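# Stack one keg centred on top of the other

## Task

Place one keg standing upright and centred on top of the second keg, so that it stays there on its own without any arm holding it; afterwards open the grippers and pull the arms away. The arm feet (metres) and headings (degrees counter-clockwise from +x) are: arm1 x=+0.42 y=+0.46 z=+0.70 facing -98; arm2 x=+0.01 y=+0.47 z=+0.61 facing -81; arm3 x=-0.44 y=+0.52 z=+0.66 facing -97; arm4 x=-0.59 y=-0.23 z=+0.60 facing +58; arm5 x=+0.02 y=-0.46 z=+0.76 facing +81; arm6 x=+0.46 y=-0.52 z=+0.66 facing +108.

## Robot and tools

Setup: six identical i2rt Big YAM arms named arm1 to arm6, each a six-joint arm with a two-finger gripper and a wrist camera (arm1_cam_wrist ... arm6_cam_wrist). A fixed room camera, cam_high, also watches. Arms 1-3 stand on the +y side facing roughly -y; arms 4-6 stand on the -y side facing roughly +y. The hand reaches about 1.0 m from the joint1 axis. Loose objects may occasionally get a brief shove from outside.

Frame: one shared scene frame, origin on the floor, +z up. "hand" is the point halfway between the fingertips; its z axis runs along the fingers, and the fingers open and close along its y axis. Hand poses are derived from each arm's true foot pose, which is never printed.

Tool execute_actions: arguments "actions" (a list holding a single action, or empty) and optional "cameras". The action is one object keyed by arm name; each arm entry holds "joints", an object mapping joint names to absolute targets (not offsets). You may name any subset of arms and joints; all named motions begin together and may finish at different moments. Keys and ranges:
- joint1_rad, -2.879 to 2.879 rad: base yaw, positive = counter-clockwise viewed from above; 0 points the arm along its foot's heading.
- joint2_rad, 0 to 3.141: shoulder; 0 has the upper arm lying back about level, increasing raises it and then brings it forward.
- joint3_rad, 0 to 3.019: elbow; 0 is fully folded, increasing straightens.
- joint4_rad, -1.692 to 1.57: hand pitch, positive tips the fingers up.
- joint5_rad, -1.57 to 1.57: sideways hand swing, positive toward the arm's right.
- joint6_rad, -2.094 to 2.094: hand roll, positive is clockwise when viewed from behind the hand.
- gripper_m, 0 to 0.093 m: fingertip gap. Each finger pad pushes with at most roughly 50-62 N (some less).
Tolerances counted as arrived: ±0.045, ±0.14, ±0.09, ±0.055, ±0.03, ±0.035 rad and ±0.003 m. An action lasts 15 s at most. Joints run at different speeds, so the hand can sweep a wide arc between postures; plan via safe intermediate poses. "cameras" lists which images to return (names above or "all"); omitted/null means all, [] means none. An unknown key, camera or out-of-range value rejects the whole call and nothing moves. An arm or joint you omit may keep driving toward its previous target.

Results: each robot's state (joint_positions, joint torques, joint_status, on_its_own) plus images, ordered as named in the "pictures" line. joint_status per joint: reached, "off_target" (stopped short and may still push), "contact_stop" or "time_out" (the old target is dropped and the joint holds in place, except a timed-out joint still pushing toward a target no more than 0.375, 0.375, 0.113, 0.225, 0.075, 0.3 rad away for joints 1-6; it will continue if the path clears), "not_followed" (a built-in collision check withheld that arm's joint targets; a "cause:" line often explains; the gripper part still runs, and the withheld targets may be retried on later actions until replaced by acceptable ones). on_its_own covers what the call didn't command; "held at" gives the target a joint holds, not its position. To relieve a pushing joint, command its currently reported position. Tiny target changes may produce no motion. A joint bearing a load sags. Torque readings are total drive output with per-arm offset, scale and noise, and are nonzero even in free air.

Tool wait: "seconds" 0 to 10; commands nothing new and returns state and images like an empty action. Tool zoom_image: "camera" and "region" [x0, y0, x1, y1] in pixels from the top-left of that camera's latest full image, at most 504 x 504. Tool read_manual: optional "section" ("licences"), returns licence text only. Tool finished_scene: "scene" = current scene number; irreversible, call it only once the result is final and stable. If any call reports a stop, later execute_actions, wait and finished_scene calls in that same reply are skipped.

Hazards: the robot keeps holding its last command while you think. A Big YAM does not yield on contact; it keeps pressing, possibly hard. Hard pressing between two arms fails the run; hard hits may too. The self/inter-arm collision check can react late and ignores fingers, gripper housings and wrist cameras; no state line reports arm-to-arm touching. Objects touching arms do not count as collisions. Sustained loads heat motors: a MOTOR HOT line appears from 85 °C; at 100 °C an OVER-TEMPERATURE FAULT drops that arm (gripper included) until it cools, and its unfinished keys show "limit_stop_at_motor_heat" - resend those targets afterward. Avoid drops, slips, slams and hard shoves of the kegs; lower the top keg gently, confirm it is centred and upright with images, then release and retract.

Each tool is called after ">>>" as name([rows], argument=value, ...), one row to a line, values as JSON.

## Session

>>> execute_actions(actions=[])

Scene clock: 0.00 s.
Joint torques (N m, as the arm reports them, + toward a larger angle): no reading
arm1.joint_positions: joint1_rad=+0.335 joint2_rad=+0.552 joint3_rad=+1.370 joint4_rad=-1.331 joint5_rad=+0.108 joint6_rad=-0.405 gripper_m=+0.094
arm1.joint_status: not commanded
arm1.hand: x=+0.4428 y=+0.2492 z=+1.2473 quat_wxyz=(-0.282, -0.424, -0.752, +0.418) (m; scene frame)
arm2.joint_positions: joint1_rad=-0.242 joint2_rad=+0.622 joint3_rad=+1.469 joint4_rad=-1.475 joint5_rad=-0.151 joint6_rad=+0.288 gripper_m=+0.095
arm2.joint_status: not commanded
arm2.hand: x=+0.0204 y=+0.2620 z=+1.1543 quat_wxyz=(-0.392, -0.713, -0.533, +0.232) (m; scene frame)
arm3.joint_positions: joint1_rad=+0.167 joint2_rad=+0.609 joint3_rad=+1.467 joint4_rad=-1.241 joint5_rad=+0.190 joint6_rad=+0.489 gripper_m=+0.095
arm3.joint_status: not commanded
arm3.hand: x=-0.4689 y=+0.2897 z=+1.2622 quat_wxyz=(-0.444, -0.729, -0.394, +0.340) (m; scene frame)
arm4.joint_positions: joint1_rad=-0.407 joint2_rad=+0.532 joint3_rad=+1.318 joint4_rad=-1.422 joint5_rad=-0.044 joint6_rad=-0.500 gripper_m=+0.094
arm4.joint_status: not commanded
arm4.hand: x=-0.4380 y=-0.1079 z=+1.1075 quat_wxyz=(-0.452, +0.478, -0.752, -0.036) (m; scene frame)
arm5.joint_positions: joint1_rad=+0.310 joint2_rad=+0.629 joint3_rad=+1.465 joint4_rad=-1.187 joint5_rad=+0.267 joint6_rad=+0.089 gripper_m=+0.095
arm5.joint_status: not commanded
arm5.hand: x=+0.0331 y=-0.2214 z=+1.3672 quat_wxyz=(-0.438, +0.536, -0.614, -0.380) (m; scene frame)
arm6.joint_positions: joint1_rad=-0.104 joint2_rad=+0.546 joint3_rad=+1.337 joint4_rad=-1.509 joint5_rad=-0.206 joint6_rad=+0.511 gripper_m=+0.094
arm6.joint_status: not commanded
arm6.hand: x=+0.3842 y=-0.3415 z=+1.1558 quat_wxyz=(-0.085, +0.572, -0.706, -0.408) (m; scene frame)
pictures: arm1_cam_wrist, arm2_cam_wrist, arm3_cam_wrist, arm4_cam_wrist, arm5_cam_wrist, arm6_cam_wrist, cam_high
Images, in order (width x height): arm1_cam_wrist 504x504, arm2_cam_wrist 504x504, arm3_cam_wrist 504x504, arm4_cam_wrist 504x504, arm5_cam_wrist 504x504, arm6_cam_wrist 504x504, cam_high 504x504.

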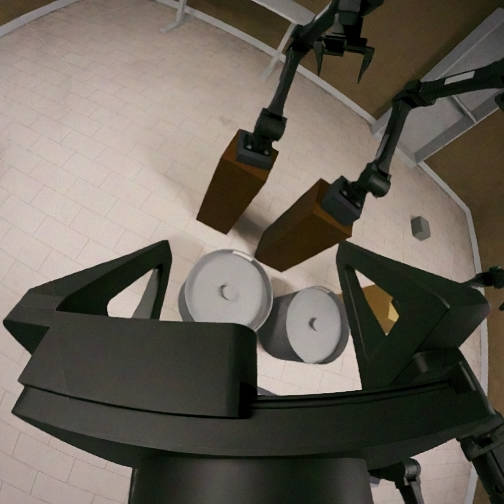

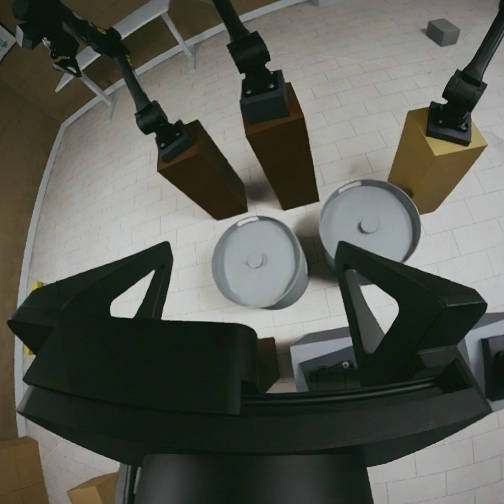

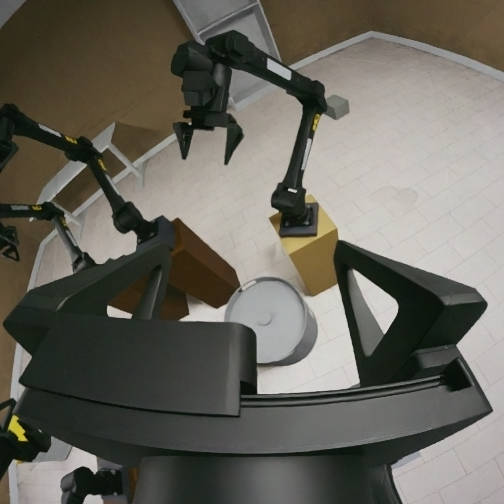

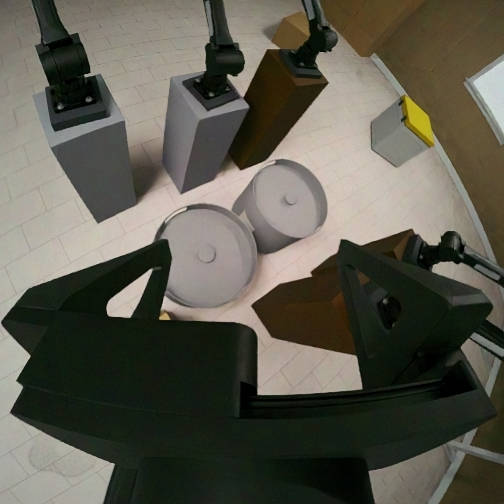

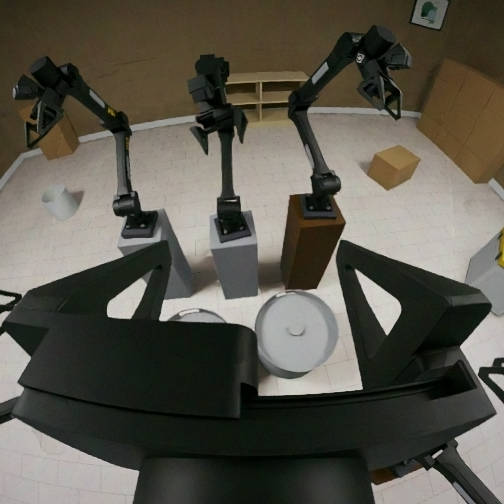

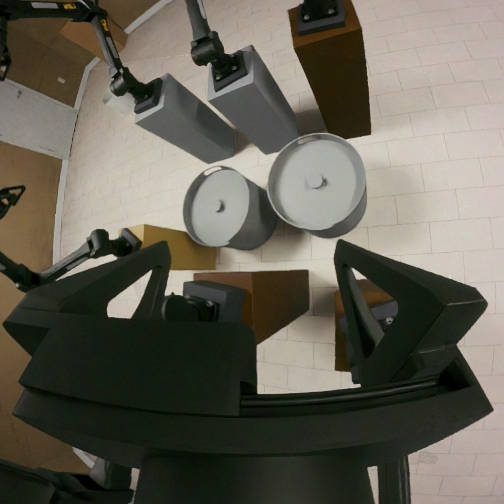

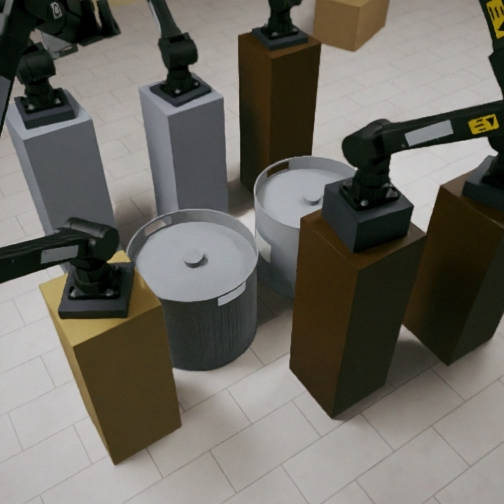

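>>> execute_actions([
  {"arm1":{"joints":{"joint1_rad":-0.015,"joint2_rad":1.916,"joint3_rad":0.638,"joint4_rad":-0.293,"joint5_rad":0,"joint6_rad":-0.94}},"arm2":{"joints":{"joint1_rad":0.08,"joint2_rad":1.657,"joint3_rad":0.692,"joint4_rad":-0.606,"joint5_rad":0,"joint6_rad":1.02}},"arm5":{"joints":{"joint1_rad":-0.058,"joint2_rad":2.125,"joint3_rad":0.684,"joint4_rad":-0.13,"joint5_rad":0,"joint6_rad":-1.0}},"arm6":{"joints":{"joint1_rad":-0.082,"joint2_rad":1.88,"joint3_rad":0.824,"joint4_rad":-0.515,"joint5_rad":0,"joint6_rad":1.02}},"arm3":{"joints":{"joint1_rad":0.33,"joint2_rad":1.2,"joint3_rad":0.826,"joint5_rad":0,"joint6_rad":0.99}},"arm4":{"joints":{"joint1_rad":-0.639,"joint2_rad":1.624,"joint3_rad":0.419,"joint4_rad":-0.355,"joint5_rad":0,"joint6_rad":1.16}}},
])

Scene clock: 3.80 s.
Joint torques (N m, as the arm reports them, + toward a larger angle): arm1=[ 0.89 -9.65  3.12  0.64 -0.17  0.  ] | arm2=[-0.42 -7.27  7.2   0.92  0.08  0.18] | arm3=[ 0.24 -6.05  8.14  0.12  0.    0.16] | arm4=[-1.19 -2.82  4.03  0.9   0.23  0.09] | arm5=[  3.28 -15.53   1.55   0.94  -0.26  -0.07] | arm6=[  1.14 -14.06   3.49   0.43   0.23   0.05]
arm1.joint_positions: joint1_rad=-0.013 joint2_rad=+1.908 joint3_rad=+0.629 joint4_rad=-0.308 joint5_rad=+0.001 joint6_rad=-0.929 gripper_m=+0.094
arm1.joint_status: all done
arm1.hand: x=+0.3741 y=+0.1467 z=+0.5552 quat_wxyz=(+0.002, -0.383, -0.924, -0.010) (m; scene frame)
arm2.joint_positions: joint1_rad=+0.073 joint2_rad=+1.638 joint3_rad=+0.682 joint4_rad=-0.621 joint5_rad=-0.002 joint6_rad=+1.008 gripper_m=+0.095
arm2.joint_status: all done
arm2.hand: x=+0.0881 y=+0.1461 z=+0.5503 quat_wxyz=(+0.006, -0.921, -0.390, -0.002) (m; scene frame)
arm3.joint_positions: joint1_rad=+0.321 joint2_rad=+1.213 joint3_rad=+0.832 joint4_rad=-1.234 joint5_rad=+0.003 joint6_rad=+0.978 gripper_m=+0.095
arm3.joint_status: all done
arm3.hand: x=-0.3836 y=+0.2282 z=+0.7830 quat_wxyz=(+0.023, -0.922, -0.385, -0.009) (m; scene frame)
arm4.joint_positions: joint1_rad=-0.637 joint2_rad=+1.610 joint3_rad=+0.416 joint4_rad=-0.364 joint5_rad=-0.002 joint6_rad=+1.151 gripper_m=+0.094
arm4.joint_status: all done
arm4.hand: x=-0.3574 y=-0.1406 z=+0.5087 quat_wxyz=(-0.012, -0.380, -0.925, -0.004) (m; scene frame)
arm5.joint_positions: joint1_rad=-0.062 joint2_rad=+2.118 joint3_rad=+0.683 joint4_rad=-0.143 joint5_rad=+0.004 joint6_rad=-0.985 gripper_m=+0.095
arm5.joint_status: all done
arm5.hand: x=+0.0943 y=-0.1410 z=+0.5524 quat_wxyz=(+0.002, +0.918, -0.396, +0.000) (m; scene frame)
arm6.joint_positions: joint1_rad=-0.095 joint2_rad=+1.876 joint3_rad=+0.829 joint4_rad=-0.532 joint5_rad=-0.002 joint6_rad=+1.009 gripper_m=+0.094
arm6.joint_status: all done
arm6.hand: x=+0.3775 y=-0.1405 z=+0.5510 quat_wxyz=(+0.000, +0.379, -0.925, +0.010) (m; scene frame)
pictures: arm1_cam_wrist, arm2_cam_wrist, arm3_cam_wrist, arm4_cam_wrist, arm5_cam_wrist, arm6_cam_wrist, cam_high
Images, in order (width x height): arm1_cam_wrist 504x504, arm2_cam_wrist 504x504, arm3_cam_wrist 504x504, arm4_cam_wrist 504x504, arm5_cam_wrist 504x504, arm6_cam_wrist 504x504, cam_high 504x504.

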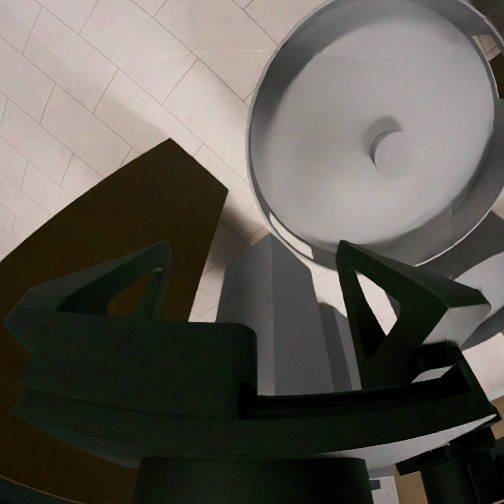

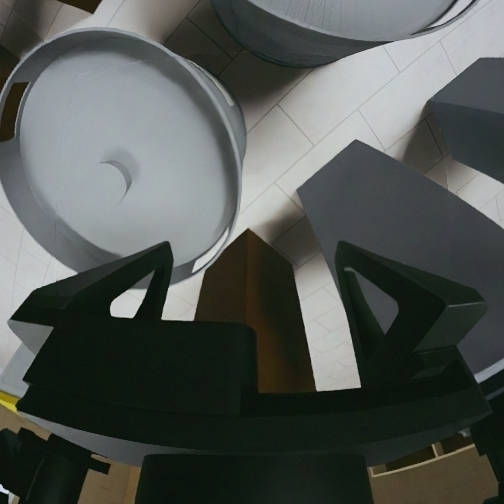

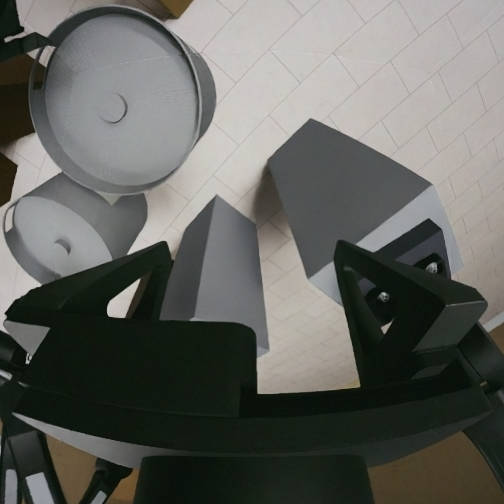

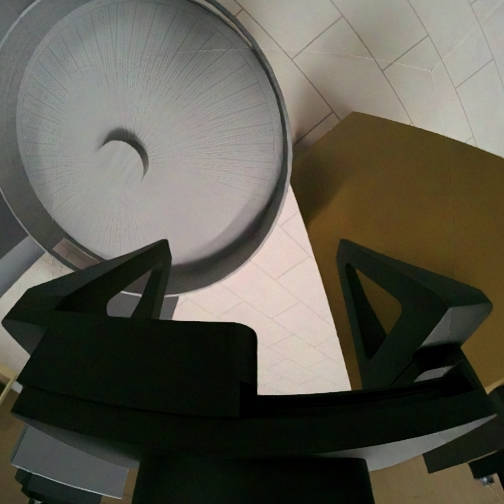

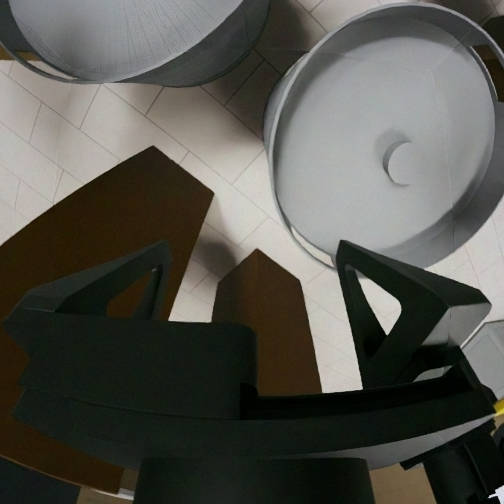

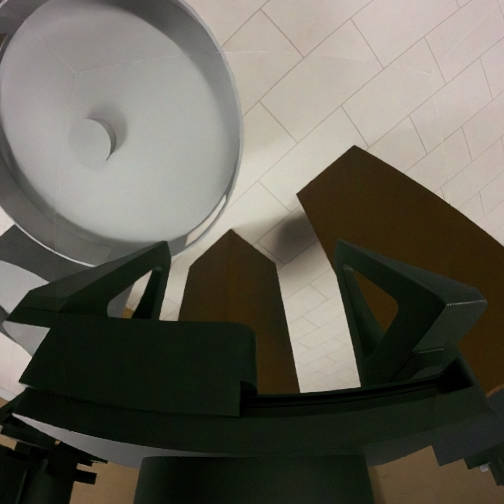

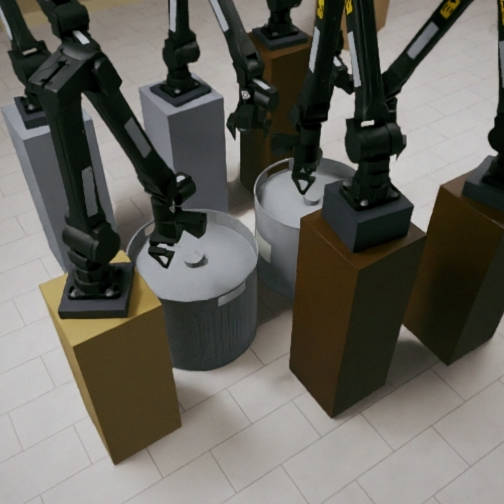

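>>> execute_actions([
  {"arm1":{"joints":{"joint1_rad":0.02,"joint2_rad":2.426,"joint3_rad":0.753,"joint4_rad":0.103,"joint6_rad":-0.91}},"arm2":{"joints":{"joint1_rad":0.135,"joint2_rad":2.128,"joint3_rad":0.701,"joint4_rad":-0.143,"joint6_rad":1.07}},"arm5":{"joints":{"joint1_rad":-0.093,"joint2_rad":2.599,"joint3_rad":0.936,"joint4_rad":0.092,"joint6_rad":-1.03}},"arm6":{"joints":{"joint1_rad":-0.12,"joint2_rad":2.317,"joint3_rad":0.941,"joint4_rad":-0.194,"joint6_rad":0.98}},"arm3":{"joints":{"joint2_rad":2.017,"joint4_rad":-0.37}}},
])

>>> execute_actions([
  {"arm1":{"joints":{"joint2_rad":2.65,"joint3_rad":0.878,"joint4_rad":0.15}},"arm2":{"joints":{"joint2_rad":2.365,"joint3_rad":0.783,"joint4_rad":-0.02}},"arm5":{"joints":{"joint2_rad":2.798,"joint3_rad":1.08,"joint4_rad":0.12}},"arm6":{"joints":{"joint2_rad":2.516,"joint3_rad":1.034,"joint4_rad":-0.11}}},
], cameras=["arm1_cam_wrist","arm2_cam_wrist","arm5_cam_wrist","arm6_cam_wrist"])

Scene clock: 7.63 s.
Joint torques (N m, as the arm reports them, + toward a larger angle): arm1=[  1.36 -12.33  -0.92   0.56  -0.18   0.23] | arm2=[-0.3  -9.58  2.74  0.93  0.03  0.19] | arm3=[  0.34 -10.47   2.87   0.8    0.     0.16] | arm4=[-1.18 -2.95  4.08  0.88  0.23  0.1 ] | arm5=[  2.42 -20.1   -0.51   0.36  -0.19  -0.08] | arm6=[ -1.19 -17.94   2.14   0.13   0.17  -0.13]
arm1.joint_positions: joint1_rad=+0.012 joint2_rad=+2.431 joint3_rad=+0.750 joint4_rad=+0.089 joint5_rad=+0.001 joint6_rad=-0.920 gripper_m=+0.094
arm1.joint_status: all done
arm1.hand: x=+0.3836 y=+0.1575 z=+0.4020 quat_wxyz=(+0.003, -0.375, -0.927, -0.012) (m; scene frame)
arm2.joint_positions: joint1_rad=+0.127 joint2_rad=+2.113 joint3_rad=+0.690 joint4_rad=-0.158 joint5_rad=-0.001 joint6_rad=+1.058 gripper_m=+0.095
arm2.joint_status: all done
arm2.hand: x=+0.1040 y=+0.1555 z=+0.4006 quat_wxyz=(+0.008, -0.920, -0.391, -0.001) (m; scene frame)
arm3.joint_positions: joint1_rad=+0.321 joint2_rad=+2.009 joint3_rad=+0.832 joint4_rad=-0.385 joint5_rad=+0.003 joint6_rad=+0.979 gripper_m=+0.095
arm3.joint_status: all done
arm3.hand: x=-0.3619 y=+0.1355 z=+0.5073 quat_wxyz=(-0.003, -0.923, -0.385, -0.003) (m; scene frame)
arm4.joint_positions: joint1_rad=-0.637 joint2_rad=+1.610 joint3_rad=+0.416 joint4_rad=-0.364 joint5_rad=-0.002 joint6_rad=+1.151 gripper_m=+0.094
arm4.joint_status: not commanded
arm4.hand: x=-0.3574 y=-0.1406 z=+0.5087 quat_wxyz=(-0.012, -0.380, -0.925, -0.004) (m; scene frame)
arm5.joint_positions: joint1_rad=-0.090 joint2_rad=+2.606 joint3_rad=+0.932 joint4_rad=+0.086 joint5_rad=+0.003 joint6_rad=-1.015 gripper_m=+0.095
arm5.joint_status: all done
arm5.hand: x=+0.1052 y=-0.1318 z=+0.3975 quat_wxyz=(+0.008, +0.919, -0.394, +0.001) (m; scene frame)
arm6.joint_positions: joint1_rad=-0.106 joint2_rad=+2.335 joint3_rad=+0.930 joint4_rad=-0.209 joint5_rad=-0.002 joint6_rad=+0.991 gripper_m=+0.094
arm6.joint_status: all done
arm6.hand: x=+0.3837 y=-0.1455 z=+0.3907 quat_wxyz=(+0.003, +0.382, -0.924, +0.027) (m; scene frame)
pictures: arm1_cam_wrist, arm2_cam_wrist, arm3_cam_wrist, arm4_cam_wrist, arm5_cam_wrist, arm6_cam_wrist, cam_high
joint command not followed: on one or more control steps a check withheld the commanded joint targets of the arm6 arm, and it was not sent them on those steps.
cause: the commanded joint targets would bring a part of the robot too close to another arm (this arm's wrist (the part past joint 4) and the other arm's wrist (the part past joint 4)); next, command targets that bring no part of the robot closer to that arm.
Images, in order (width x height): arm1_cam_wrist 504x504, arm2_cam_wrist 504x504, arm3_cam_wrist 504x504, arm4_cam_wrist 504x504, arm5_cam_wrist 504x504, arm6_cam_wrist 504x504, cam_high 504x504.

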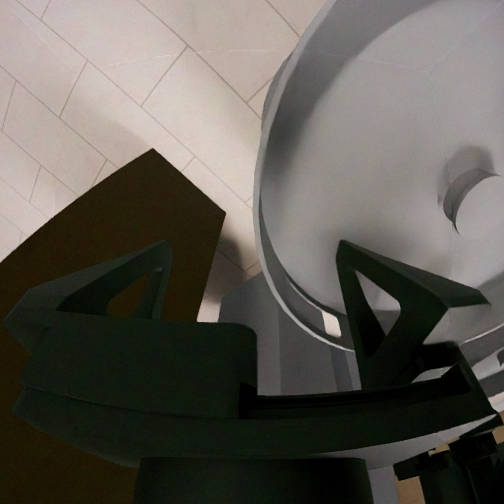

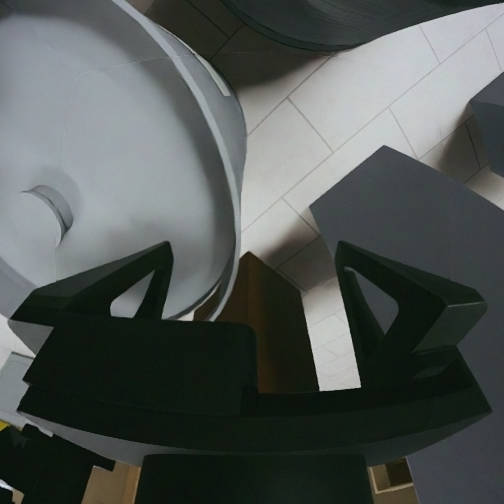

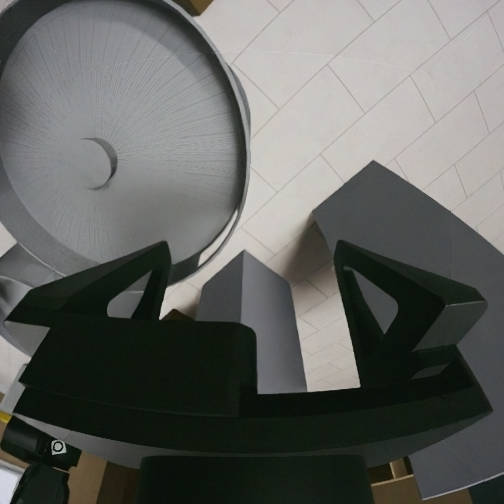

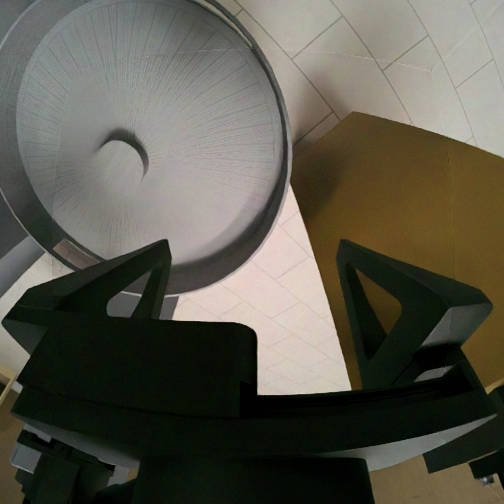

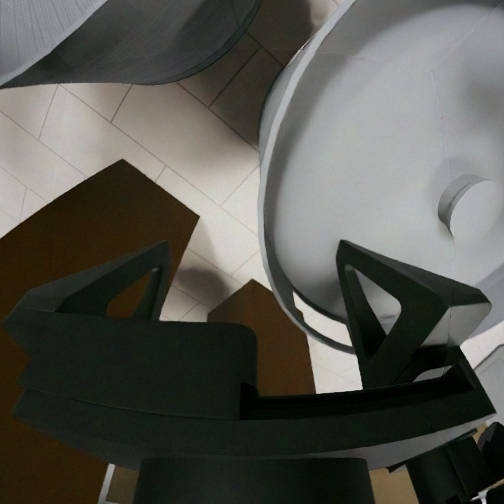

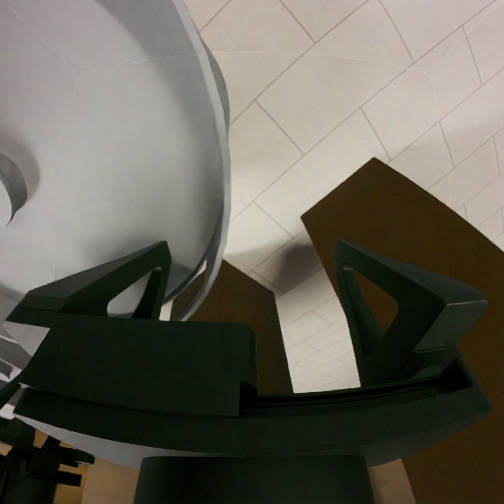

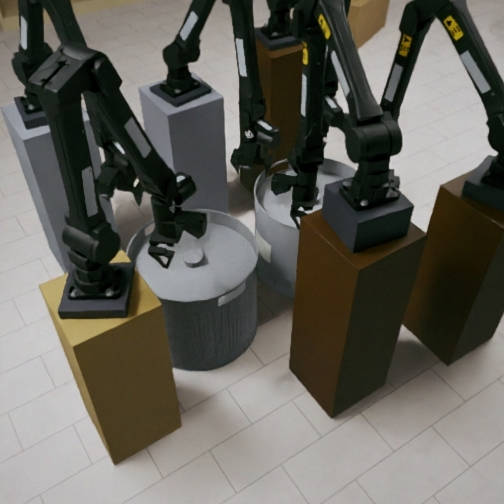

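Scene clock: 8.70 s.
Joint torques (N m, as the arm reports them, + toward a larger angle): arm1=[  1.55 -12.49  -1.96   0.02  -0.18   0.22] | arm2=[ -0.36 -10.73   0.5    0.68   0.03   0.18] | arm3=[  0.32 -10.33   2.84   0.78   0.     0.15] | arm4=[-1.14 -2.88  4.08  0.84  0.23  0.09] | arm5=[  1.83 -19.27  -1.65   0.32  -0.19  -0.13] | arm6=[ -2.42 -17.33   0.51   0.     0.22  -0.09]
arm1.joint_positions: joint1_rad=+0.012 joint2_rad=+2.651 joint3_rad=+0.876 joint4_rad=+0.144 joint5_rad=+0.001 joint6_rad=-0.920 gripper_m=+0.094
arm1.joint_status: all done
arm1.hand: x=+0.3849 y=+0.1678 z=+0.3311 quat_wxyz=(+0.008, -0.375, -0.926, -0.031) (m; scene frame)
arm2.joint_positions: joint1_rad=+0.127 joint2_rad=+2.355 joint3_rad=+0.779 joint4_rad=-0.029 joint5_rad=-0.001 joint6_rad=+1.059 gripper_m=+0.095
arm2.joint_status: all done
arm2.hand: x=+0.1031 y=+0.1582 z=+0.3274 quat_wxyz=(+0.020, -0.920, -0.391, -0.003) (m; scene frame)
arm3.joint_positions: joint1_rad=+0.321 joint2_rad=+2.009 joint3_rad=+0.832 joint4_rad=-0.385 joint5_rad=+0.003 joint6_rad=+0.979 gripper_m=+0.095
arm3.joint_status: not commanded
arm3.hand: x=-0.3619 y=+0.1355 z=+0.5073 quat_wxyz=(-0.003, -0.923, -0.385, -0.003) (m; scene frame)
arm4.joint_positions: joint1_rad=-0.637 joint2_rad=+1.610 joint3_rad=+0.416 joint4_rad=-0.364 joint5_rad=-0.002 joint6_rad=+1.151 gripper_m=+0.094
arm4.joint_status: not commanded
arm4.hand: x=-0.3574 y=-0.1406 z=+0.5087 quat_wxyz=(-0.012, -0.380, -0.925, -0.004) (m; scene frame)
arm5.joint_positions: joint1_rad=-0.090 joint2_rad=+2.796 joint3_rad=+1.078 joint4_rad=+0.115 joint5_rad=+0.003 joint6_rad=-1.015 gripper_m=+0.095
arm5.joint_status: all done
arm5.hand: x=+0.1048 y=-0.1324 z=+0.3295 quat_wxyz=(+0.015, +0.919, -0.394, +0.002) (m; scene frame)
arm6.joint_positions: joint1_rad=-0.106 joint2_rad=+2.518 joint3_rad=+1.032 joint4_rad=-0.116 joint5_rad=-0.002 joint6_rad=+0.990 gripper_m=+0.094
arm6.joint_status: all done
arm6.hand: x=+0.3826 y=-0.1380 z=+0.3262 quat_wxyz=(+0.002, +0.383, -0.924, +0.021) (m; scene frame)
pictures: arm1_cam_wrist, arm2_cam_wrist, arm5_cam_wrist, arm6_cam_wrist
Images, in order (width x height): arm1_cam_wrist 504x504, arm2_cam_wrist 504x504, arm5_cam_wrist 504x504, arm6_cam_wrist 504x504.

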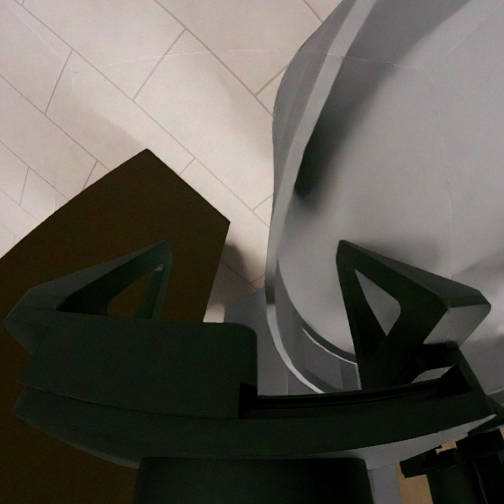

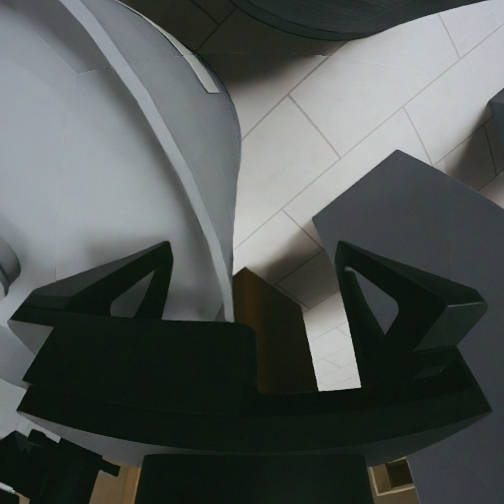

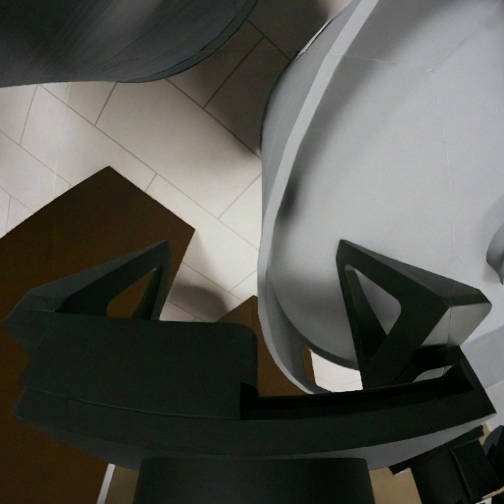

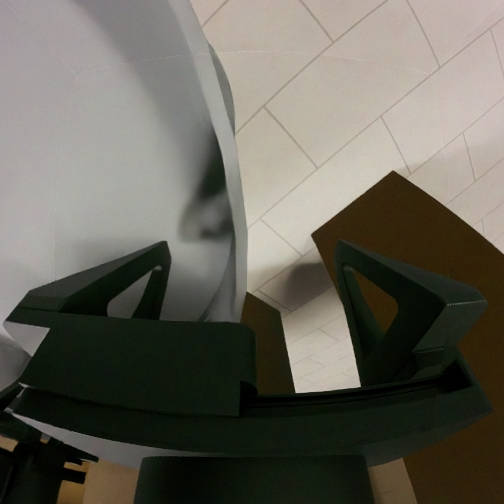

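>>> execute_actions([
  {"arm1":{"joints":{"gripper_m":0,"joint4_rad":0.21}},"arm2":{"joints":{"gripper_m":0,"joint4_rad":0.03}},"arm5":{"joints":{"gripper_m":0,"joint4_rad":0.16}},"arm6":{"joints":{"gripper_m":0,"joint4_rad":-0.065}},"arm3":{"joints":{"joint2_rad":1.4,"joint3_rad":0.7,"joint4_rad":-0.8}},"arm4":{"joints":{"joint2_rad":1.0,"joint4_rad":-0.9}}},
], cameras=[])

>>> execute_actions([
  {"arm1":{"joints":{"joint2_rad":2.339,"joint3_rad":0.741,"joint4_rad":0.103}},"arm2":{"joints":{"joint2_rad":2.036,"joint3_rad":0.718,"joint4_rad":-0.143}},"arm5":{"joints":{"joint2_rad":2.502,"joint3_rad":0.925,"joint4_rad":0.092}},"arm6":{"joints":{"joint1_rad":-0.11,"joint2_rad":2.205,"joint3_rad":0.964,"joint4_rad":-0.194}},"arm3":{"joints":{"joint2_rad":0.7,"joint4_rad":-1.5,"joint6_rad":0}},"arm4":{"joints":{"joint2_rad":0.4,"joint3_rad":0.8,"joint4_rad":-1.6,"joint6_rad":0}}},
], cameras=["cam_high"])

Scene clock: 11.77 s.
Joint torques (N m, as the arm reports them, + toward a larger angle): arm1=[  1.15 -12.59  -1.79   0.47  -0.52   0.49] | arm2=[ -0.51 -11.11   0.15   0.76  -0.01   0.76] | arm3=[ 0.3  -6.58  7.73  0.09  0.    0.15] | arm4=[-1.03 -0.05  8.66  0.27  0.23  0.1 ] | arm5=[  1.46 -19.71  -1.03   0.7   -0.05  -0.11] | arm6=[ -1.44 -17.91   0.32   0.06   0.95  -0.86]
arm1.joint_positions: joint1_rad=+0.018 joint2_rad=+2.651 joint3_rad=+0.875 joint4_rad=+0.199 joint5_rad=+0.010 joint6_rad=-0.946 gripper_m=+0.002
arm1.joint_status: all done
arm1.hand: x=+0.3838 y=+0.1550 z=+0.3307 quat_wxyz=(+0.005, -0.361, -0.933, -0.004) (m; scene frame)
arm2.joint_positions: joint1_rad=+0.129 joint2_rad=+2.355 joint3_rad=+0.785 joint4_rad=+0.021 joint5_rad=+0.000 joint6_rad=+1.000 gripper_m=+0.003
arm2.joint_status: all done
arm2.hand: x=+0.1083 y=+0.1427 z=+0.3273 quat_wxyz=(-0.008, -0.908, -0.419, +0.001) (m; scene frame)
arm3.joint_positions: joint1_rad=+0.321 joint2_rad=+1.401 joint3_rad=+0.695 joint4_rad=-0.787 joint5_rad=+0.003 joint6_rad=+0.979 gripper_m=+0.095
arm3.joint_status: all done
arm3.hand: x=-0.3753 y=+0.1920 z=+0.6836 quat_wxyz=(-0.036, -0.922, -0.384, +0.003) (m; scene frame)
arm4.joint_positions: joint1_rad=-0.637 joint2_rad=+1.004 joint3_rad=+0.416 joint4_rad=-0.893 joint5_rad=-0.002 joint6_rad=+1.151 gripper_m=+0.094
arm4.joint_status: all done
arm4.hand: x=-0.3894 y=-0.1513 z=+0.6328 quat_wxyz=(-0.040, -0.379, -0.924, -0.031) (m; scene frame)
arm5.joint_positions: joint1_rad=-0.090 joint2_rad=+2.796 joint3_rad=+1.076 joint4_rad=+0.148 joint5_rad=+0.000 joint6_rad=-1.014 gripper_m=+0.003
arm5.joint_status: all done
arm5.hand: x=+0.1060 y=-0.1255 z=+0.3295 quat_wxyz=(-0.001, +0.919, -0.395, -0.002) (m; scene frame)
arm6.joint_positions: joint1_rad=-0.112 joint2_rad=+2.518 joint3_rad=+1.032 joint4_rad=-0.076 joint5_rad=-0.019 joint6_rad=+1.077 gripper_m=+0.003
arm6.joint_status: gripper_m off_target (ended at +0.003, target +0.000); the others done
arm6.hand: x=+0.3801 y=-0.1285 z=+0.3260 quat_wxyz=(+0.007, +0.339, -0.941, +0.000) (m; scene frame)
pictures: none
No camera images: the call's "cameras" was empty. Leave "cameras" out to get every camera's image.

Scene clock: 13.73 s.
Joint torques (N m, as the arm reports them, + toward a larger angle): arm1=[  1.29 -18.73  -1.06  -0.89  -0.48   0.51] | arm2=[ -0.55 -17.15   3.05   0.14   0.19   0.78] | arm3=[ 0.29  0.39 10.16  0.06 -0.07 -0.07] | arm4=[-1.08  5.1  10.87  0.9   0.15 -0.04] | arm5=[  2.76 -28.77  -1.45   0.09  -0.07  -0.08] | arm6=[ -0.49 -26.41   3.43  -0.35   0.91  -0.91]
arm1.joint_positions: joint1_rad=+0.018 joint2_rad=+2.433 joint3_rad=+0.738 joint4_rad=+0.120 joint5_rad=+0.009 joint6_rad=-0.948 gripper_m=+0.002
arm1.joint_status: all done
arm1.hand: x=+0.3842 y=+0.1580 z=+0.4020 quat_wxyz=(+0.005, -0.360, -0.933, -0.003) (m; scene frame)
arm2.joint_positions: joint1_rad=+0.130 joint2_rad=+2.118 joint3_rad=+0.704 joint4_rad=-0.132 joint5_rad=-0.005 joint6_rad=+0.999 gripper_m=+0.003
arm2.joint_status: all done
arm2.hand: x=+0.1093 y=+0.1433 z=+0.3998 quat_wxyz=(-0.010, -0.908, -0.420, -0.001) (m; scene frame)
arm3.joint_positions: joint1_rad=+0.321 joint2_rad=+0.700 joint3_rad=+0.695 joint4_rad=-1.487 joint5_rad=+0.003 joint6_rad=+0.012 gripper_m=+0.095
arm3.joint_status: all done
arm3.hand: x=-0.4078 y=+0.3451 z=+0.8414 quat_wxyz=(-0.031, -0.638, -0.769, +0.020) (m; scene frame)
arm4.joint_positions: joint1_rad=-0.637 joint2_rad=+0.400 joint3_rad=+0.788 joint4_rad=-1.592 joint5_rad=-0.002 joint6_rad=+0.009 gripper_m=+0.094
arm4.joint_status: all done
arm4.hand: x=-0.4619 y=-0.1765 z=+0.8577 quat_wxyz=(-0.184, +0.179, -0.966, -0.030) (m; scene frame)
arm5.joint_positions: joint1_rad=-0.090 joint2_rad=+2.593 joint3_rad=+0.932 joint4_rad=+0.101 joint5_rad=+0.000 joint6_rad=-1.014 gripper_m=+0.003
arm5.joint_status: all done
arm5.hand: x=+0.1073 y=-0.1217 z=+0.4017 quat_wxyz=(-0.006, +0.919, -0.395, -0.003) (m; scene frame)
arm6.joint_positions: joint1_rad=-0.115 joint2_rad=+2.313 joint3_rad=+0.939 joint4_rad=-0.184 joint5_rad=-0.016 joint6_rad=+1.081 gripper_m=+0.003
arm6.joint_status: all done
arm6.hand: x=+0.3807 y=-0.1250 z=+0.3994 quat_wxyz=(+0.005, +0.336, -0.942, -0.002) (m; scene frame)
pictures: cam_high
Images, in order (width x height): cam_high 504x504.

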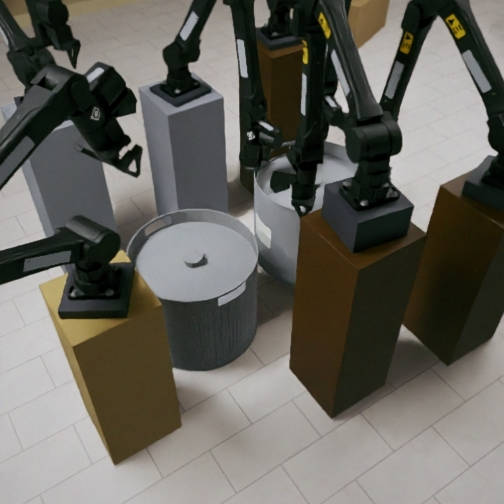

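>>> execute_actions([
  {"arm1":{"joints":{"joint1_rad":-0.015,"joint2_rad":2.07,"joint3_rad":0.724,"joint4_rad":-0.119,"joint6_rad":-0.98}},"arm2":{"joints":{"joint1_rad":0.085,"joint2_rad":1.795,"joint3_rad":0.784,"joint4_rad":-0.413,"joint6_rad":0.955}},"arm5":{"joints":{"joint1_rad":-0.068,"joint2_rad":2.272,"joint3_rad":0.73,"joint4_rad":0.053,"joint6_rad":-0.99}},"arm6":{"joints":{"joint1_rad":-0.058,"joint2_rad":1.96,"joint3_rad":0.848,"joint4_rad":-0.314,"joint6_rad":1.137}},"arm3":{"joints":{"joint2_rad":0.2,"joint3_rad":1.1}},"arm4":{"joints":{"joint2_rad":0.1,"joint3_rad":1.2}}},
], cameras=[])

>>> execute_actions([
  {"arm1":{"joints":{"joint1_rad":-0.045,"joint6_rad":-1.01,"joint2_rad":1.794,"joint3_rad":0.78,"joint4_rad":-0.413}},"arm2":{"joints":{"joint1_rad":0.035,"joint6_rad":0.905,"joint2_rad":1.58,"joint3_rad":0.89,"joint4_rad":-0.701}},"arm5":{"joints":{"joint1_rad":-0.042,"joint6_rad":-0.966,"joint2_rad":1.955,"joint3_rad":0.577,"joint4_rad":-0.098}},"arm6":{"joints":{"joint1_rad":-0.005,"joint6_rad":1.19,"joint2_rad":1.675,"joint3_rad":0.796,"joint4_rad":-0.53}},"arm3":{"joints":{"joint3_rad":1.5}},"arm4":{"joints":{"joint3_rad":1.6}}},
], cameras=[])

>>> execute_actions([
  {"arm1":{"joints":{"joint2_rad":1.543,"joint3_rad":0.835,"joint4_rad":-0.686}},"arm2":{"joints":{"joint2_rad":1.4,"joint3_rad":1.0,"joint4_rad":-0.971}},"arm5":{"joints":{"joint2_rad":1.613,"joint3_rad":0.586,"joint4_rad":-0.414}},"arm6":{"joints":{"joint2_rad":1.447,"joint3_rad":0.875,"joint4_rad":-0.812}}},
], cameras=["cam_high"])

Scene clock: 18.20 s.
Joint torques (N m, as the arm reports them, + toward a larger angle): arm1=[ -0.09 -19.35   2.36  -1.05  -0.65   0.04] | arm2=[ -0.59 -16.92   8.77  -0.11  -0.02   0.13] | arm3=[ 0.12  7.81  8.51  1.3  -0.08 -0.06] | arm4=[-0.83 11.52  6.01  1.89  0.15 -0.05] | arm5=[  2.92 -25.36  -0.35   0.24  -0.22   0.03] | arm6=[  0.73 -23.38   5.74  -0.1    0.99  -0.21]
arm1.joint_positions: joint1_rad=-0.003 joint2_rad=+2.169 joint3_rad=+0.704 joint4_rad=-0.100 joint5_rad=+0.013 joint6_rad=-0.972 gripper_m=+0.002
arm1.joint_status: all done
arm1.hand: x=+0.3732 y=+0.1314 z=+0.4807 quat_wxyz=(+0.005, -0.358, -0.934, +0.002) (m; scene frame)
arm2.joint_positions: joint1_rad=+0.084 joint2_rad=+1.882 joint3_rad=+0.735 joint4_rad=-0.397 joint5_rad=+0.000 joint6_rad=+0.947 gripper_m=+0.003
arm2.joint_status: all done
arm2.hand: x=+0.0991 y=+0.1159 z=+0.4805 quat_wxyz=(-0.010, -0.907, -0.422, +0.002) (m; scene frame)
arm3.joint_positions: joint1_rad=+0.321 joint2_rad=+0.187 joint3_rad=+1.088 joint4_rad=-1.491 joint5_rad=+0.003 joint6_rad=+0.012 gripper_m=+0.095
arm3.joint_status: all done
arm3.hand: x=-0.4247 y=+0.4151 z=+1.0927 quat_wxyz=(-0.367, -0.566, -0.678, +0.292) (m; scene frame)
arm4.joint_positions: joint1_rad=-0.637 joint2_rad=+0.089 joint3_rad=+1.201 joint4_rad=-1.593 joint5_rad=-0.002 joint6_rad=+0.009 gripper_m=+0.094
arm4.joint_status: all done
arm4.hand: x=-0.5609 y=-0.2123 z=+1.0618 quat_wxyz=(-0.514, +0.158, -0.838, -0.094) (m; scene frame)
arm5.joint_positions: joint1_rad=-0.071 joint2_rad=+2.344 joint3_rad=+0.729 joint4_rad=+0.056 joint5_rad=+0.004 joint6_rad=-0.989 gripper_m=+0.003
arm5.joint_status: all done
arm5.hand: x=+0.0956 y=-0.1474 z=+0.4846 quat_wxyz=(-0.007, +0.917, -0.398, -0.001) (m; scene frame)
arm6.joint_positions: joint1_rad=-0.069 joint2_rad=+2.054 joint3_rad=+0.801 joint4_rad=-0.310 joint5_rad=-0.017 joint6_rad=+1.150 gripper_m=+0.003
arm6.joint_status: all done
arm6.hand: x=+0.3681 y=-0.1543 z=+0.4818 quat_wxyz=(+0.006, +0.326, -0.946, +0.001) (m; scene frame)
pictures: none
No camera images: the call's "cameras" was empty. Leave "cameras" out to get every camera's image.

Scene clock: 19.43 s.
Joint torques (N m, as the arm reports them, + toward a larger angle): arm1=[  0.62 -18.52   7.86  -0.76  -0.56   0.08] | arm2=[ -0.77 -16.53  14.6   -0.26   0.08   0.18] | arm3=[ 0.08  9.74  5.29  1.51 -0.08 -0.06] | arm4=[-1.04 13.6   2.47  2.12  0.15 -0.06] | arm5=[  2.51 -21.17   1.99  -0.09  -0.09   0.06] | arm6=[  0.89 -20.89   8.86  -0.25   0.76  -0.22]
arm1.joint_positions: joint1_rad=-0.039 joint2_rad=+1.891 joint3_rad=+0.721 joint4_rad=-0.399 joint5_rad=+0.011 joint6_rad=-1.009 gripper_m=+0.002
arm1.joint_status: all done
arm1.hand: x=+0.3581 y=+0.1113 z=+0.5721 quat_wxyz=(+0.005, -0.358, -0.934, +0.000) (m; scene frame)
arm2.joint_positions: joint1_rad=+0.033 joint2_rad=+1.663 joint3_rad=+0.804 joint4_rad=-0.678 joint5_rad=-0.002 joint6_rad=+0.894 gripper_m=+0.003
arm2.joint_status: all done
arm2.hand: x=+0.0846 y=+0.0952 z=+0.5708 quat_wxyz=(-0.014, -0.906, -0.423, +0.003) (m; scene frame)
arm3.joint_positions: joint1_rad=+0.321 joint2_rad=+0.201 joint3_rad=+1.488 joint4_rad=-1.493 joint5_rad=+0.003 joint6_rad=+0.012 gripper_m=+0.095
arm3.joint_status: all done
arm3.hand: x=-0.4444 y=+0.5041 z=+1.2519 quat_wxyz=(-0.491, -0.499, -0.596, +0.393) (m; scene frame)
arm4.joint_positions: joint1_rad=-0.637 joint2_rad=+0.108 joint3_rad=+1.602 joint4_rad=-1.596 joint5_rad=-0.002 joint6_rad=+0.009 gripper_m=+0.094
arm4.joint_status: all done
arm4.hand: x=-0.6665 y=-0.2517 z=+1.1947 quat_wxyz=(-0.662, +0.138, -0.726, -0.124) (m; scene frame)
arm5.joint_positions: joint1_rad=-0.041 joint2_rad=+2.026 joint3_rad=+0.570 joint4_rad=-0.092 joint5_rad=+0.001 joint6_rad=-0.960 gripper_m=+0.003
arm5.joint_status: all done
arm5.hand: x=+0.0814 y=-0.1670 z=+0.5736 quat_wxyz=(-0.013, +0.917, -0.398, -0.004) (m; scene frame)
arm6.joint_positions: joint1_rad=-0.014 joint2_rad=+1.763 joint3_rad=+0.738 joint4_rad=-0.534 joint5_rad=-0.014 joint6_rad=+1.204 gripper_m=+0.003
arm6.joint_status: all done
arm6.hand: x=+0.3528 y=-0.1754 z=+0.5733 quat_wxyz=(+0.005, +0.326, -0.945, +0.000) (m; scene frame)
pictures: none
No camera images: the call's "cameras" was empty. Leave "cameras" out to get every camera's image.

Scene clock: 21.63 s.
Joint torques (N m, as the arm reports them, + toward a larger angle): arm1=[  0.21 -15.89  13.28  -0.87  -0.48   0.09] | arm2=[ -0.78 -14.35  18.59  -0.3    0.15   0.16] | arm3=[ 0.06  9.79  5.31  1.49 -0.08 -0.06] | arm4=[-1.02 13.38  2.44  2.13  0.15 -0.06] | arm5=[  2.66 -21.11   7.64  -0.2   -0.14  -0.08] | arm6=[  0.72 -17.06  14.79  -1.28   0.57  -0.22]
arm1.joint_positions: joint1_rad=-0.039 joint2_rad=+1.627 joint3_rad=+0.734 joint4_rad=-0.670 joint5_rad=+0.009 joint6_rad=-1.008 gripper_m=+0.002
arm1.joint_status: joint3_rad time_out (moved +0.014 of +0.114); the others done
arm1.on_its_own: joint3_rad reads +0.734 and still pushes toward +0.835 since a time_out
arm1.hand: x=+0.3585 y=+0.1129 z=+0.6627 quat_wxyz=(+0.003, -0.358, -0.934, +0.003) (m; scene frame)
arm2.joint_positions: joint1_rad=+0.033 joint2_rad=+1.475 joint3_rad=+0.889 joint4_rad=-0.948 joint5_rad=-0.004 joint6_rad=+0.896 gripper_m=+0.003
arm2.joint_status: joint3_rad time_out (moved +0.085 of +0.196); the others done
arm2.on_its_own: joint3_rad reads +0.889 and still pushes toward +1.000 since a time_out
arm2.hand: x=+0.0847 y=+0.0963 z=+0.6615 quat_wxyz=(-0.016, -0.906, -0.422, +0.003) (m; scene frame)
arm3.joint_positions: joint1_rad=+0.321 joint2_rad=+0.201 joint3_rad=+1.488 joint4_rad=-1.493 joint5_rad=+0.003 joint6_rad=+0.012 gripper_m=+0.095
arm3.joint_status: not commanded
arm3.hand: x=-0.4444 y=+0.5041 z=+1.2519 quat_wxyz=(-0.491, -0.499, -0.596, +0.393) (m; scene frame)
arm4.joint_positions: joint1_rad=-0.637 joint2_rad=+0.108 joint3_rad=+1.602 joint4_rad=-1.596 joint5_rad=-0.002 joint6_rad=+0.009 gripper_m=+0.094
arm4.joint_status: not commanded
arm4.hand: x=-0.6665 y=-0.2517 z=+1.1947 quat_wxyz=(-0.662, +0.138, -0.726, -0.124) (m; scene frame)
arm5.joint_positions: joint1_rad=-0.040 joint2_rad=+1.695 joint3_rad=+0.554 joint4_rad=-0.402 joint5_rad=+0.001 joint6_rad=-0.958 gripper_m=+0.003
arm5.joint_status: all done
arm5.hand: x=+0.0821 y=-0.1642 z=+0.6629 quat_wxyz=(-0.015, +0.917, -0.398, -0.004) (m; scene frame)
arm6.joint_positions: joint1_rad=-0.014 joint2_rad=+1.513 joint3_rad=+0.766 joint4_rad=-0.782 joint5_rad=-0.010 joint6_rad=+1.208 gripper_m=+0.002
arm6.joint_status: joint3_rad time_out (moved +0.028 of +0.137); the others done
arm6.on_its_own: joint3_rad reads +0.766 and still pushes toward +0.875 since a time_out
arm6.hand: x=+0.3538 y=-0.1777 z=+0.6637 quat_wxyz=(+0.002, +0.324, -0.946, -0.015) (m; scene frame)
pictures: cam_high
Images, in order (width x height): cam_high 504x504.

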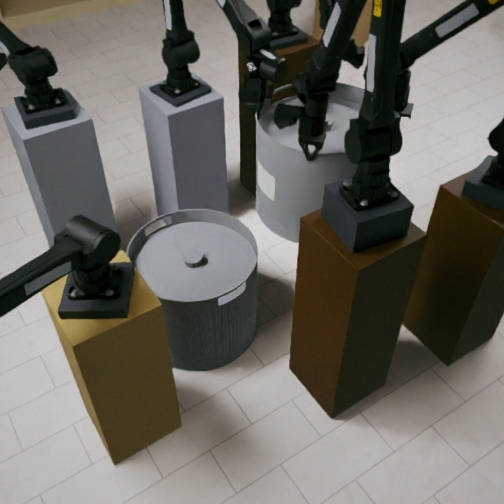

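>>> execute_actions([
  {"arm1":{"joints":{"joint2_rad":1.357,"joint3_rad":0.95,"joint4_rad":-0.975}},"arm2":{"joints":{"joint2_rad":1.295,"joint3_rad":1.152,"joint4_rad":-1.24}},"arm5":{"joints":{"joint2_rad":1.323,"joint3_rad":0.675,"joint4_rad":-0.765}},"arm6":{"joints":{"joint2_rad":1.295,"joint3_rad":1.012,"joint4_rad":-1.095}}},
], cameras=[])

Scene clock: 24.90 s.
Joint torques (N m, as the arm reports them, + toward a larger angle): arm1=[  0.54 -15.13  15.89  -1.95  -0.56   0.1 ] | arm2=[ -0.64 -14.03  20.    -0.66  -0.14   0.18] | arm3=[ 0.13  9.76  5.3   1.5  -0.08 -0.06] | arm4=[-0.9  13.53  2.47  2.1   0.14 -0.06] | arm5=[  3.   -17.56  15.26  -1.78  -0.17  -0.01] | arm6=[ -0.16 -15.62  16.44  -1.08   0.73  -0.21]
arm1.joint_positions: joint1_rad=-0.039 joint2_rad=+1.440 joint3_rad=+0.820 joint4_rad=-0.937 joint5_rad=+0.011 joint6_rad=-1.008 gripper_m=+0.002
arm1.joint_status: joint3_rad time_out (moved +0.085 of +0.216); the others done
arm1.on_its_own: joint3_rad reads +0.820 and still pushes toward +0.932 since a time_out
arm1.hand: x=+0.3579 y=+0.1116 z=+0.7482 quat_wxyz=(+0.004, -0.358, -0.934, +0.006) (m; scene frame)
arm2.joint_positions: joint1_rad=+0.032 joint2_rad=+1.370 joint3_rad=+1.039 joint4_rad=-1.205 joint5_rad=+0.003 joint6_rad=+0.894 gripper_m=+0.003
arm2.joint_status: joint3_rad time_out (moved +0.149 of +0.263); the others done
arm2.on_its_own: joint3_rad reads +1.039 and still pushes toward +1.151 since a time_out
arm2.hand: x=+0.0839 y=+0.0941 z=+0.7494 quat_wxyz=(-0.014, -0.906, -0.423, +0.005) (m; scene frame)
arm3.joint_positions: joint1_rad=+0.321 joint2_rad=+0.201 joint3_rad=+1.488 joint4_rad=-1.493 joint5_rad=+0.003 joint6_rad=+0.012 gripper_m=+0.095
arm3.joint_status: not commanded
arm3.hand: x=-0.4444 y=+0.5041 z=+1.2519 quat_wxyz=(-0.491, -0.499, -0.596, +0.393) (m; scene frame)
arm4.joint_positions: joint1_rad=-0.637 joint2_rad=+0.108 joint3_rad=+1.602 joint4_rad=-1.596 joint5_rad=-0.002 joint6_rad=+0.009 gripper_m=+0.094
arm4.joint_status: not commanded
arm4.hand: x=-0.6665 y=-0.2517 z=+1.1947 quat_wxyz=(-0.662, +0.138, -0.726, -0.124) (m; scene frame)
arm5.joint_positions: joint1_rad=-0.040 joint2_rad=+1.395 joint3_rad=+0.589 joint4_rad=-0.713 joint5_rad=+0.002 joint6_rad=-0.958 gripper_m=+0.003
arm5.joint_status: all done
arm5.hand: x=+0.0820 y=-0.1671 z=+0.7521 quat_wxyz=(-0.027, +0.917, -0.398, -0.006) (m; scene frame)
arm6.joint_positions: joint1_rad=-0.014 joint2_rad=+1.353 joint3_rad=+0.879 joint4_rad=-1.072 joint5_rad=-0.013 joint6_rad=+1.208 gripper_m=+0.003
arm6.joint_status: joint3_rad time_out (moved +0.112 of +0.246); the others done
arm6.on_its_own: joint3_rad reads +0.879 and still pushes toward +0.991 since a time_out
arm6.hand: x=+0.3544 y=-0.1830 z=+0.7513 quat_wxyz=(+0.004, +0.324, -0.946, -0.007) (m; scene frame)
pictures: none
No camera images: the call's "cameras" was empty. Leave "cameras" out to get every camera's image.

>>> execute_actions([
  {"arm1":{"joints":{"joint1_rad":-0.345,"joint2_rad":1.425,"joint3_rad":1.015,"joint4_rad":-0.96,"joint6_rad":-1.315}},"arm2":{"joints":{"joint1_rad":-0.273,"joint2_rad":1.262,"joint3_rad":1.108,"joint4_rad":-1.217,"joint6_rad":0.59}},"arm5":{"joints":{"joint1_rad":0.345,"joint2_rad":1.375,"joint3_rad":0.715,"joint4_rad":-0.741,"joint6_rad":-0.575}},"arm6":{"joints":{"joint1_rad":0.252,"joint2_rad":1.43,"joint3_rad":1.158,"joint4_rad":-1.086,"joint6_rad":1.472}}},
], cameras=[])

Scene clock: 28.40 s.
Joint torques (N m, as the arm reports them, + toward a larger angle): arm1=[  1.56 -17.33  15.87  -1.74  -0.68   0.29] | arm2=[  0.19 -15.38  18.34   0.05   0.17   0.3 ] | arm3=[ 0.07  9.73  5.3   1.5  -0.08 -0.06] | arm4=[-0.83 13.54  2.43  2.09  0.16 -0.04] | arm5=[  2.41 -18.4   16.49  -0.66  -0.26   0.05] | arm6=[ -1.12 -20.29  16.28  -1.25   0.73  -0.06]
arm1.joint_positions: joint1_rad=-0.354 joint2_rad=+1.519 joint3_rad=+0.890 joint4_rad=-0.928 joint5_rad=+0.014 joint6_rad=-1.332 gripper_m=+0.002
arm1.joint_status: joint3_rad time_out (moved +0.071 of +0.195); the others done
arm1.on_its_own: joint3_rad reads +0.890 and still pushes toward +1.003 since a time_out
arm1.hand: x=+0.2389 y=+0.1228 z=+0.7428 quat_wxyz=(+0.007, -0.354, -0.935, +0.004) (m; scene frame)
arm2.joint_positions: joint1_rad=-0.286 joint2_rad=+1.357 joint3_rad=+1.014 joint4_rad=-1.204 joint5_rad=-0.005 joint6_rad=+0.566 gripper_m=+0.003
arm2.joint_status: joint3_rad time_out (moved -0.025 of +0.069); the others done
arm2.on_its_own: joint3_rad reads +1.014 and still pushes toward +1.108 since a time_out
arm2.hand: x=-0.0348 y=+0.0985 z=+0.7451 quat_wxyz=(-0.009, -0.904, -0.427, +0.004) (m; scene frame)
arm3.joint_positions: joint1_rad=+0.321 joint2_rad=+0.201 joint3_rad=+1.488 joint4_rad=-1.493 joint5_rad=+0.003 joint6_rad=+0.012 gripper_m=+0.095
arm3.joint_status: not commanded
arm3.hand: x=-0.4444 y=+0.5041 z=+1.2519 quat_wxyz=(-0.491, -0.499, -0.596, +0.393) (m; scene frame)
arm4.joint_positions: joint1_rad=-0.637 joint2_rad=+0.108 joint3_rad=+1.602 joint4_rad=-1.596 joint5_rad=-0.002 joint6_rad=+0.009 gripper_m=+0.094
arm4.joint_status: not commanded
arm4.hand: x=-0.6665 y=-0.2517 z=+1.1947 quat_wxyz=(-0.662, +0.138, -0.726, -0.124) (m; scene frame)
arm5.joint_positions: joint1_rad=+0.350 joint2_rad=+1.448 joint3_rad=+0.615 joint4_rad=-0.719 joint5_rad=+0.005 joint6_rad=-0.578 gripper_m=+0.003
arm5.joint_status: joint3_rad time_out (moved +0.027 of +0.126); the others done
arm5.on_its_own: joint3_rad reads +0.615 and still pushes toward +0.715 since a time_out
arm5.hand: x=-0.0347 y=-0.1605 z=+0.7446 quat_wxyz=(-0.010, +0.919, -0.393, -0.006) (m; scene frame)
arm6.joint_positions: joint1_rad=+0.259 joint2_rad=+1.506 joint3_rad=+1.020 joint4_rad=-1.055 joint5_rad=-0.012 joint6_rad=+1.473 gripper_m=+0.003
arm6.joint_status: joint3_rad time_out (moved +0.142 of +0.279); the others done
arm6.on_its_own: joint3_rad reads +1.020 and still pushes toward +1.133 since a time_out
arm6.hand: x=+0.2364 y=-0.1747 z=+0.7443 quat_wxyz=(+0.007, +0.328, -0.945, -0.007) (m; scene frame)
pictures: none
No camera images: the call's "cameras" was empty. Leave "cameras" out to get every camera's image.

>>> execute_actions([
  {"arm1":{"joints":{"joint1_rad":-0.578,"joint2_rad":1.556,"joint3_rad":1.215,"joint4_rad":-0.997,"joint6_rad":-1.555}},"arm2":{"joints":{"joint1_rad":-0.562,"joint2_rad":1.355,"joint3_rad":1.21,"joint4_rad":-1.217,"joint6_rad":0.29}},"arm5":{"joints":{"joint1_rad":0.68,"joint2_rad":1.457,"joint3_rad":0.825,"joint4_rad":-0.756,"joint6_rad":-0.243}},"arm6":{"joints":{"joint1_rad":0.458,"joint2_rad":1.575,"joint3_rad":1.37,"joint4_rad":-1.125,"joint6_rad":1.675}}},
], cameras=[])

Scene clock: 33.00 s.
Joint torques (N m, as the arm reports them, + toward a larger angle): arm1=[  1.74 -20.84  16.    -1.44  -0.36   0.27] | arm2=[  0.03 -15.61  19.95  -0.08   0.38   0.2 ] | arm3=[ 0.1   9.73  5.31  1.5  -0.08 -0.06] | arm4=[-0.94 13.43  2.44  2.06  0.15 -0.05] | arm5=[  2.22 -20.5   16.46  -0.44  -0.23   0.02] | arm6=[ -0.94 -24.85  16.72  -1.22  -0.04  -0.16]
arm1.joint_positions: joint1_rad=-0.591 joint2_rad=+1.667 joint3_rad=+1.080 joint4_rad=-0.972 joint5_rad=+0.006 joint6_rad=-1.570 gripper_m=+0.003
arm1.joint_status: joint3_rad time_out (moved +0.190 of +0.325); the others done
arm1.on_its_own: joint3_rad reads +1.080 and still pushes toward +1.193 since a time_out
arm1.hand: x=+0.1235 y=+0.1253 z=+0.7447 quat_wxyz=(+0.005, -0.353, -0.935, +0.003) (m; scene frame)
arm2.joint_positions: joint1_rad=-0.575 joint2_rad=+1.436 joint3_rad=+1.090 joint4_rad=-1.199 joint5_rad=-0.010 joint6_rad=+0.276 gripper_m=+0.003
arm2.joint_status: joint3_rad time_out (moved +0.076 of +0.196); the others done
arm2.on_its_own: joint3_rad reads +1.090 and still pushes toward +1.203 since a time_out
arm2.hand: x=-0.1501 y=+0.0984 z=+0.7442 quat_wxyz=(-0.010, -0.904, -0.428, +0.006) (m; scene frame)
arm3.joint_positions: joint1_rad=+0.321 joint2_rad=+0.201 joint3_rad=+1.488 joint4_rad=-1.493 joint5_rad=+0.003 joint6_rad=+0.012 gripper_m=+0.095
arm3.joint_status: not commanded
arm3.hand: x=-0.4444 y=+0.5041 z=+1.2519 quat_wxyz=(-0.491, -0.499, -0.596, +0.393) (m; scene frame)
arm4.joint_positions: joint1_rad=-0.637 joint2_rad=+0.108 joint3_rad=+1.602 joint4_rad=-1.596 joint5_rad=-0.002 joint6_rad=+0.009 gripper_m=+0.094
arm4.joint_status: not commanded
arm4.hand: x=-0.6665 y=-0.2517 z=+1.1947 quat_wxyz=(-0.662, +0.138, -0.726, -0.124) (m; scene frame)
arm5.joint_positions: joint1_rad=+0.686 joint2_rad=+1.536 joint3_rad=+0.726 joint4_rad=-0.741 joint5_rad=+0.005 joint6_rad=-0.242 gripper_m=+0.003
arm5.joint_status: joint3_rad time_out (moved +0.111 of +0.210); the others done
arm5.on_its_own: joint3_rad reads +0.726 and still pushes toward +0.825 since a time_out
arm5.hand: x=-0.1505 y=-0.1601 z=+0.7477 quat_wxyz=(-0.009, +0.919, -0.393, -0.009) (m; scene frame)
arm6.joint_positions: joint1_rad=+0.470 joint2_rad=+1.665 joint3_rad=+1.234 joint4_rad=-1.098 joint5_rad=+0.002 joint6_rad=+1.687 gripper_m=+0.002
arm6.joint_status: joint3_rad time_out (moved +0.214 of +0.350); the others done
arm6.on_its_own: joint3_rad reads +1.234 and still pushes toward +1.347 since a time_out
arm6.hand: x=+0.1203 y=-0.1758 z=+0.7503 quat_wxyz=(+0.006, +0.326, -0.945, -0.013) (m; scene frame)
pictures: none
joint command not followed: on one or more control steps a check withheld the commanded joint targets of the arm2 arm, and it was not sent them on those steps.
cause: the commanded joint targets would bring a part of the robot too close to another arm (this arm's wrist (the part past joint 4) and the other arm's wrist (the part past joint 4)); next, command targets that bring no part of the robot closer to that arm.
joint command not followed: on one or more control steps a check withheld the commanded joint targets of the arm5 arm, and it was not sent them on those steps.
cause: the commanded joint targets would bring a part of the robot too close to another arm (this arm's wrist (the part past joint 4) and the other arm's wrist (the part past joint 4)); next, command targets that bring no part of the robot closer to that arm.
No camera images: the call's "cameras" was empty. Leave "cameras" out to get every camera's image.


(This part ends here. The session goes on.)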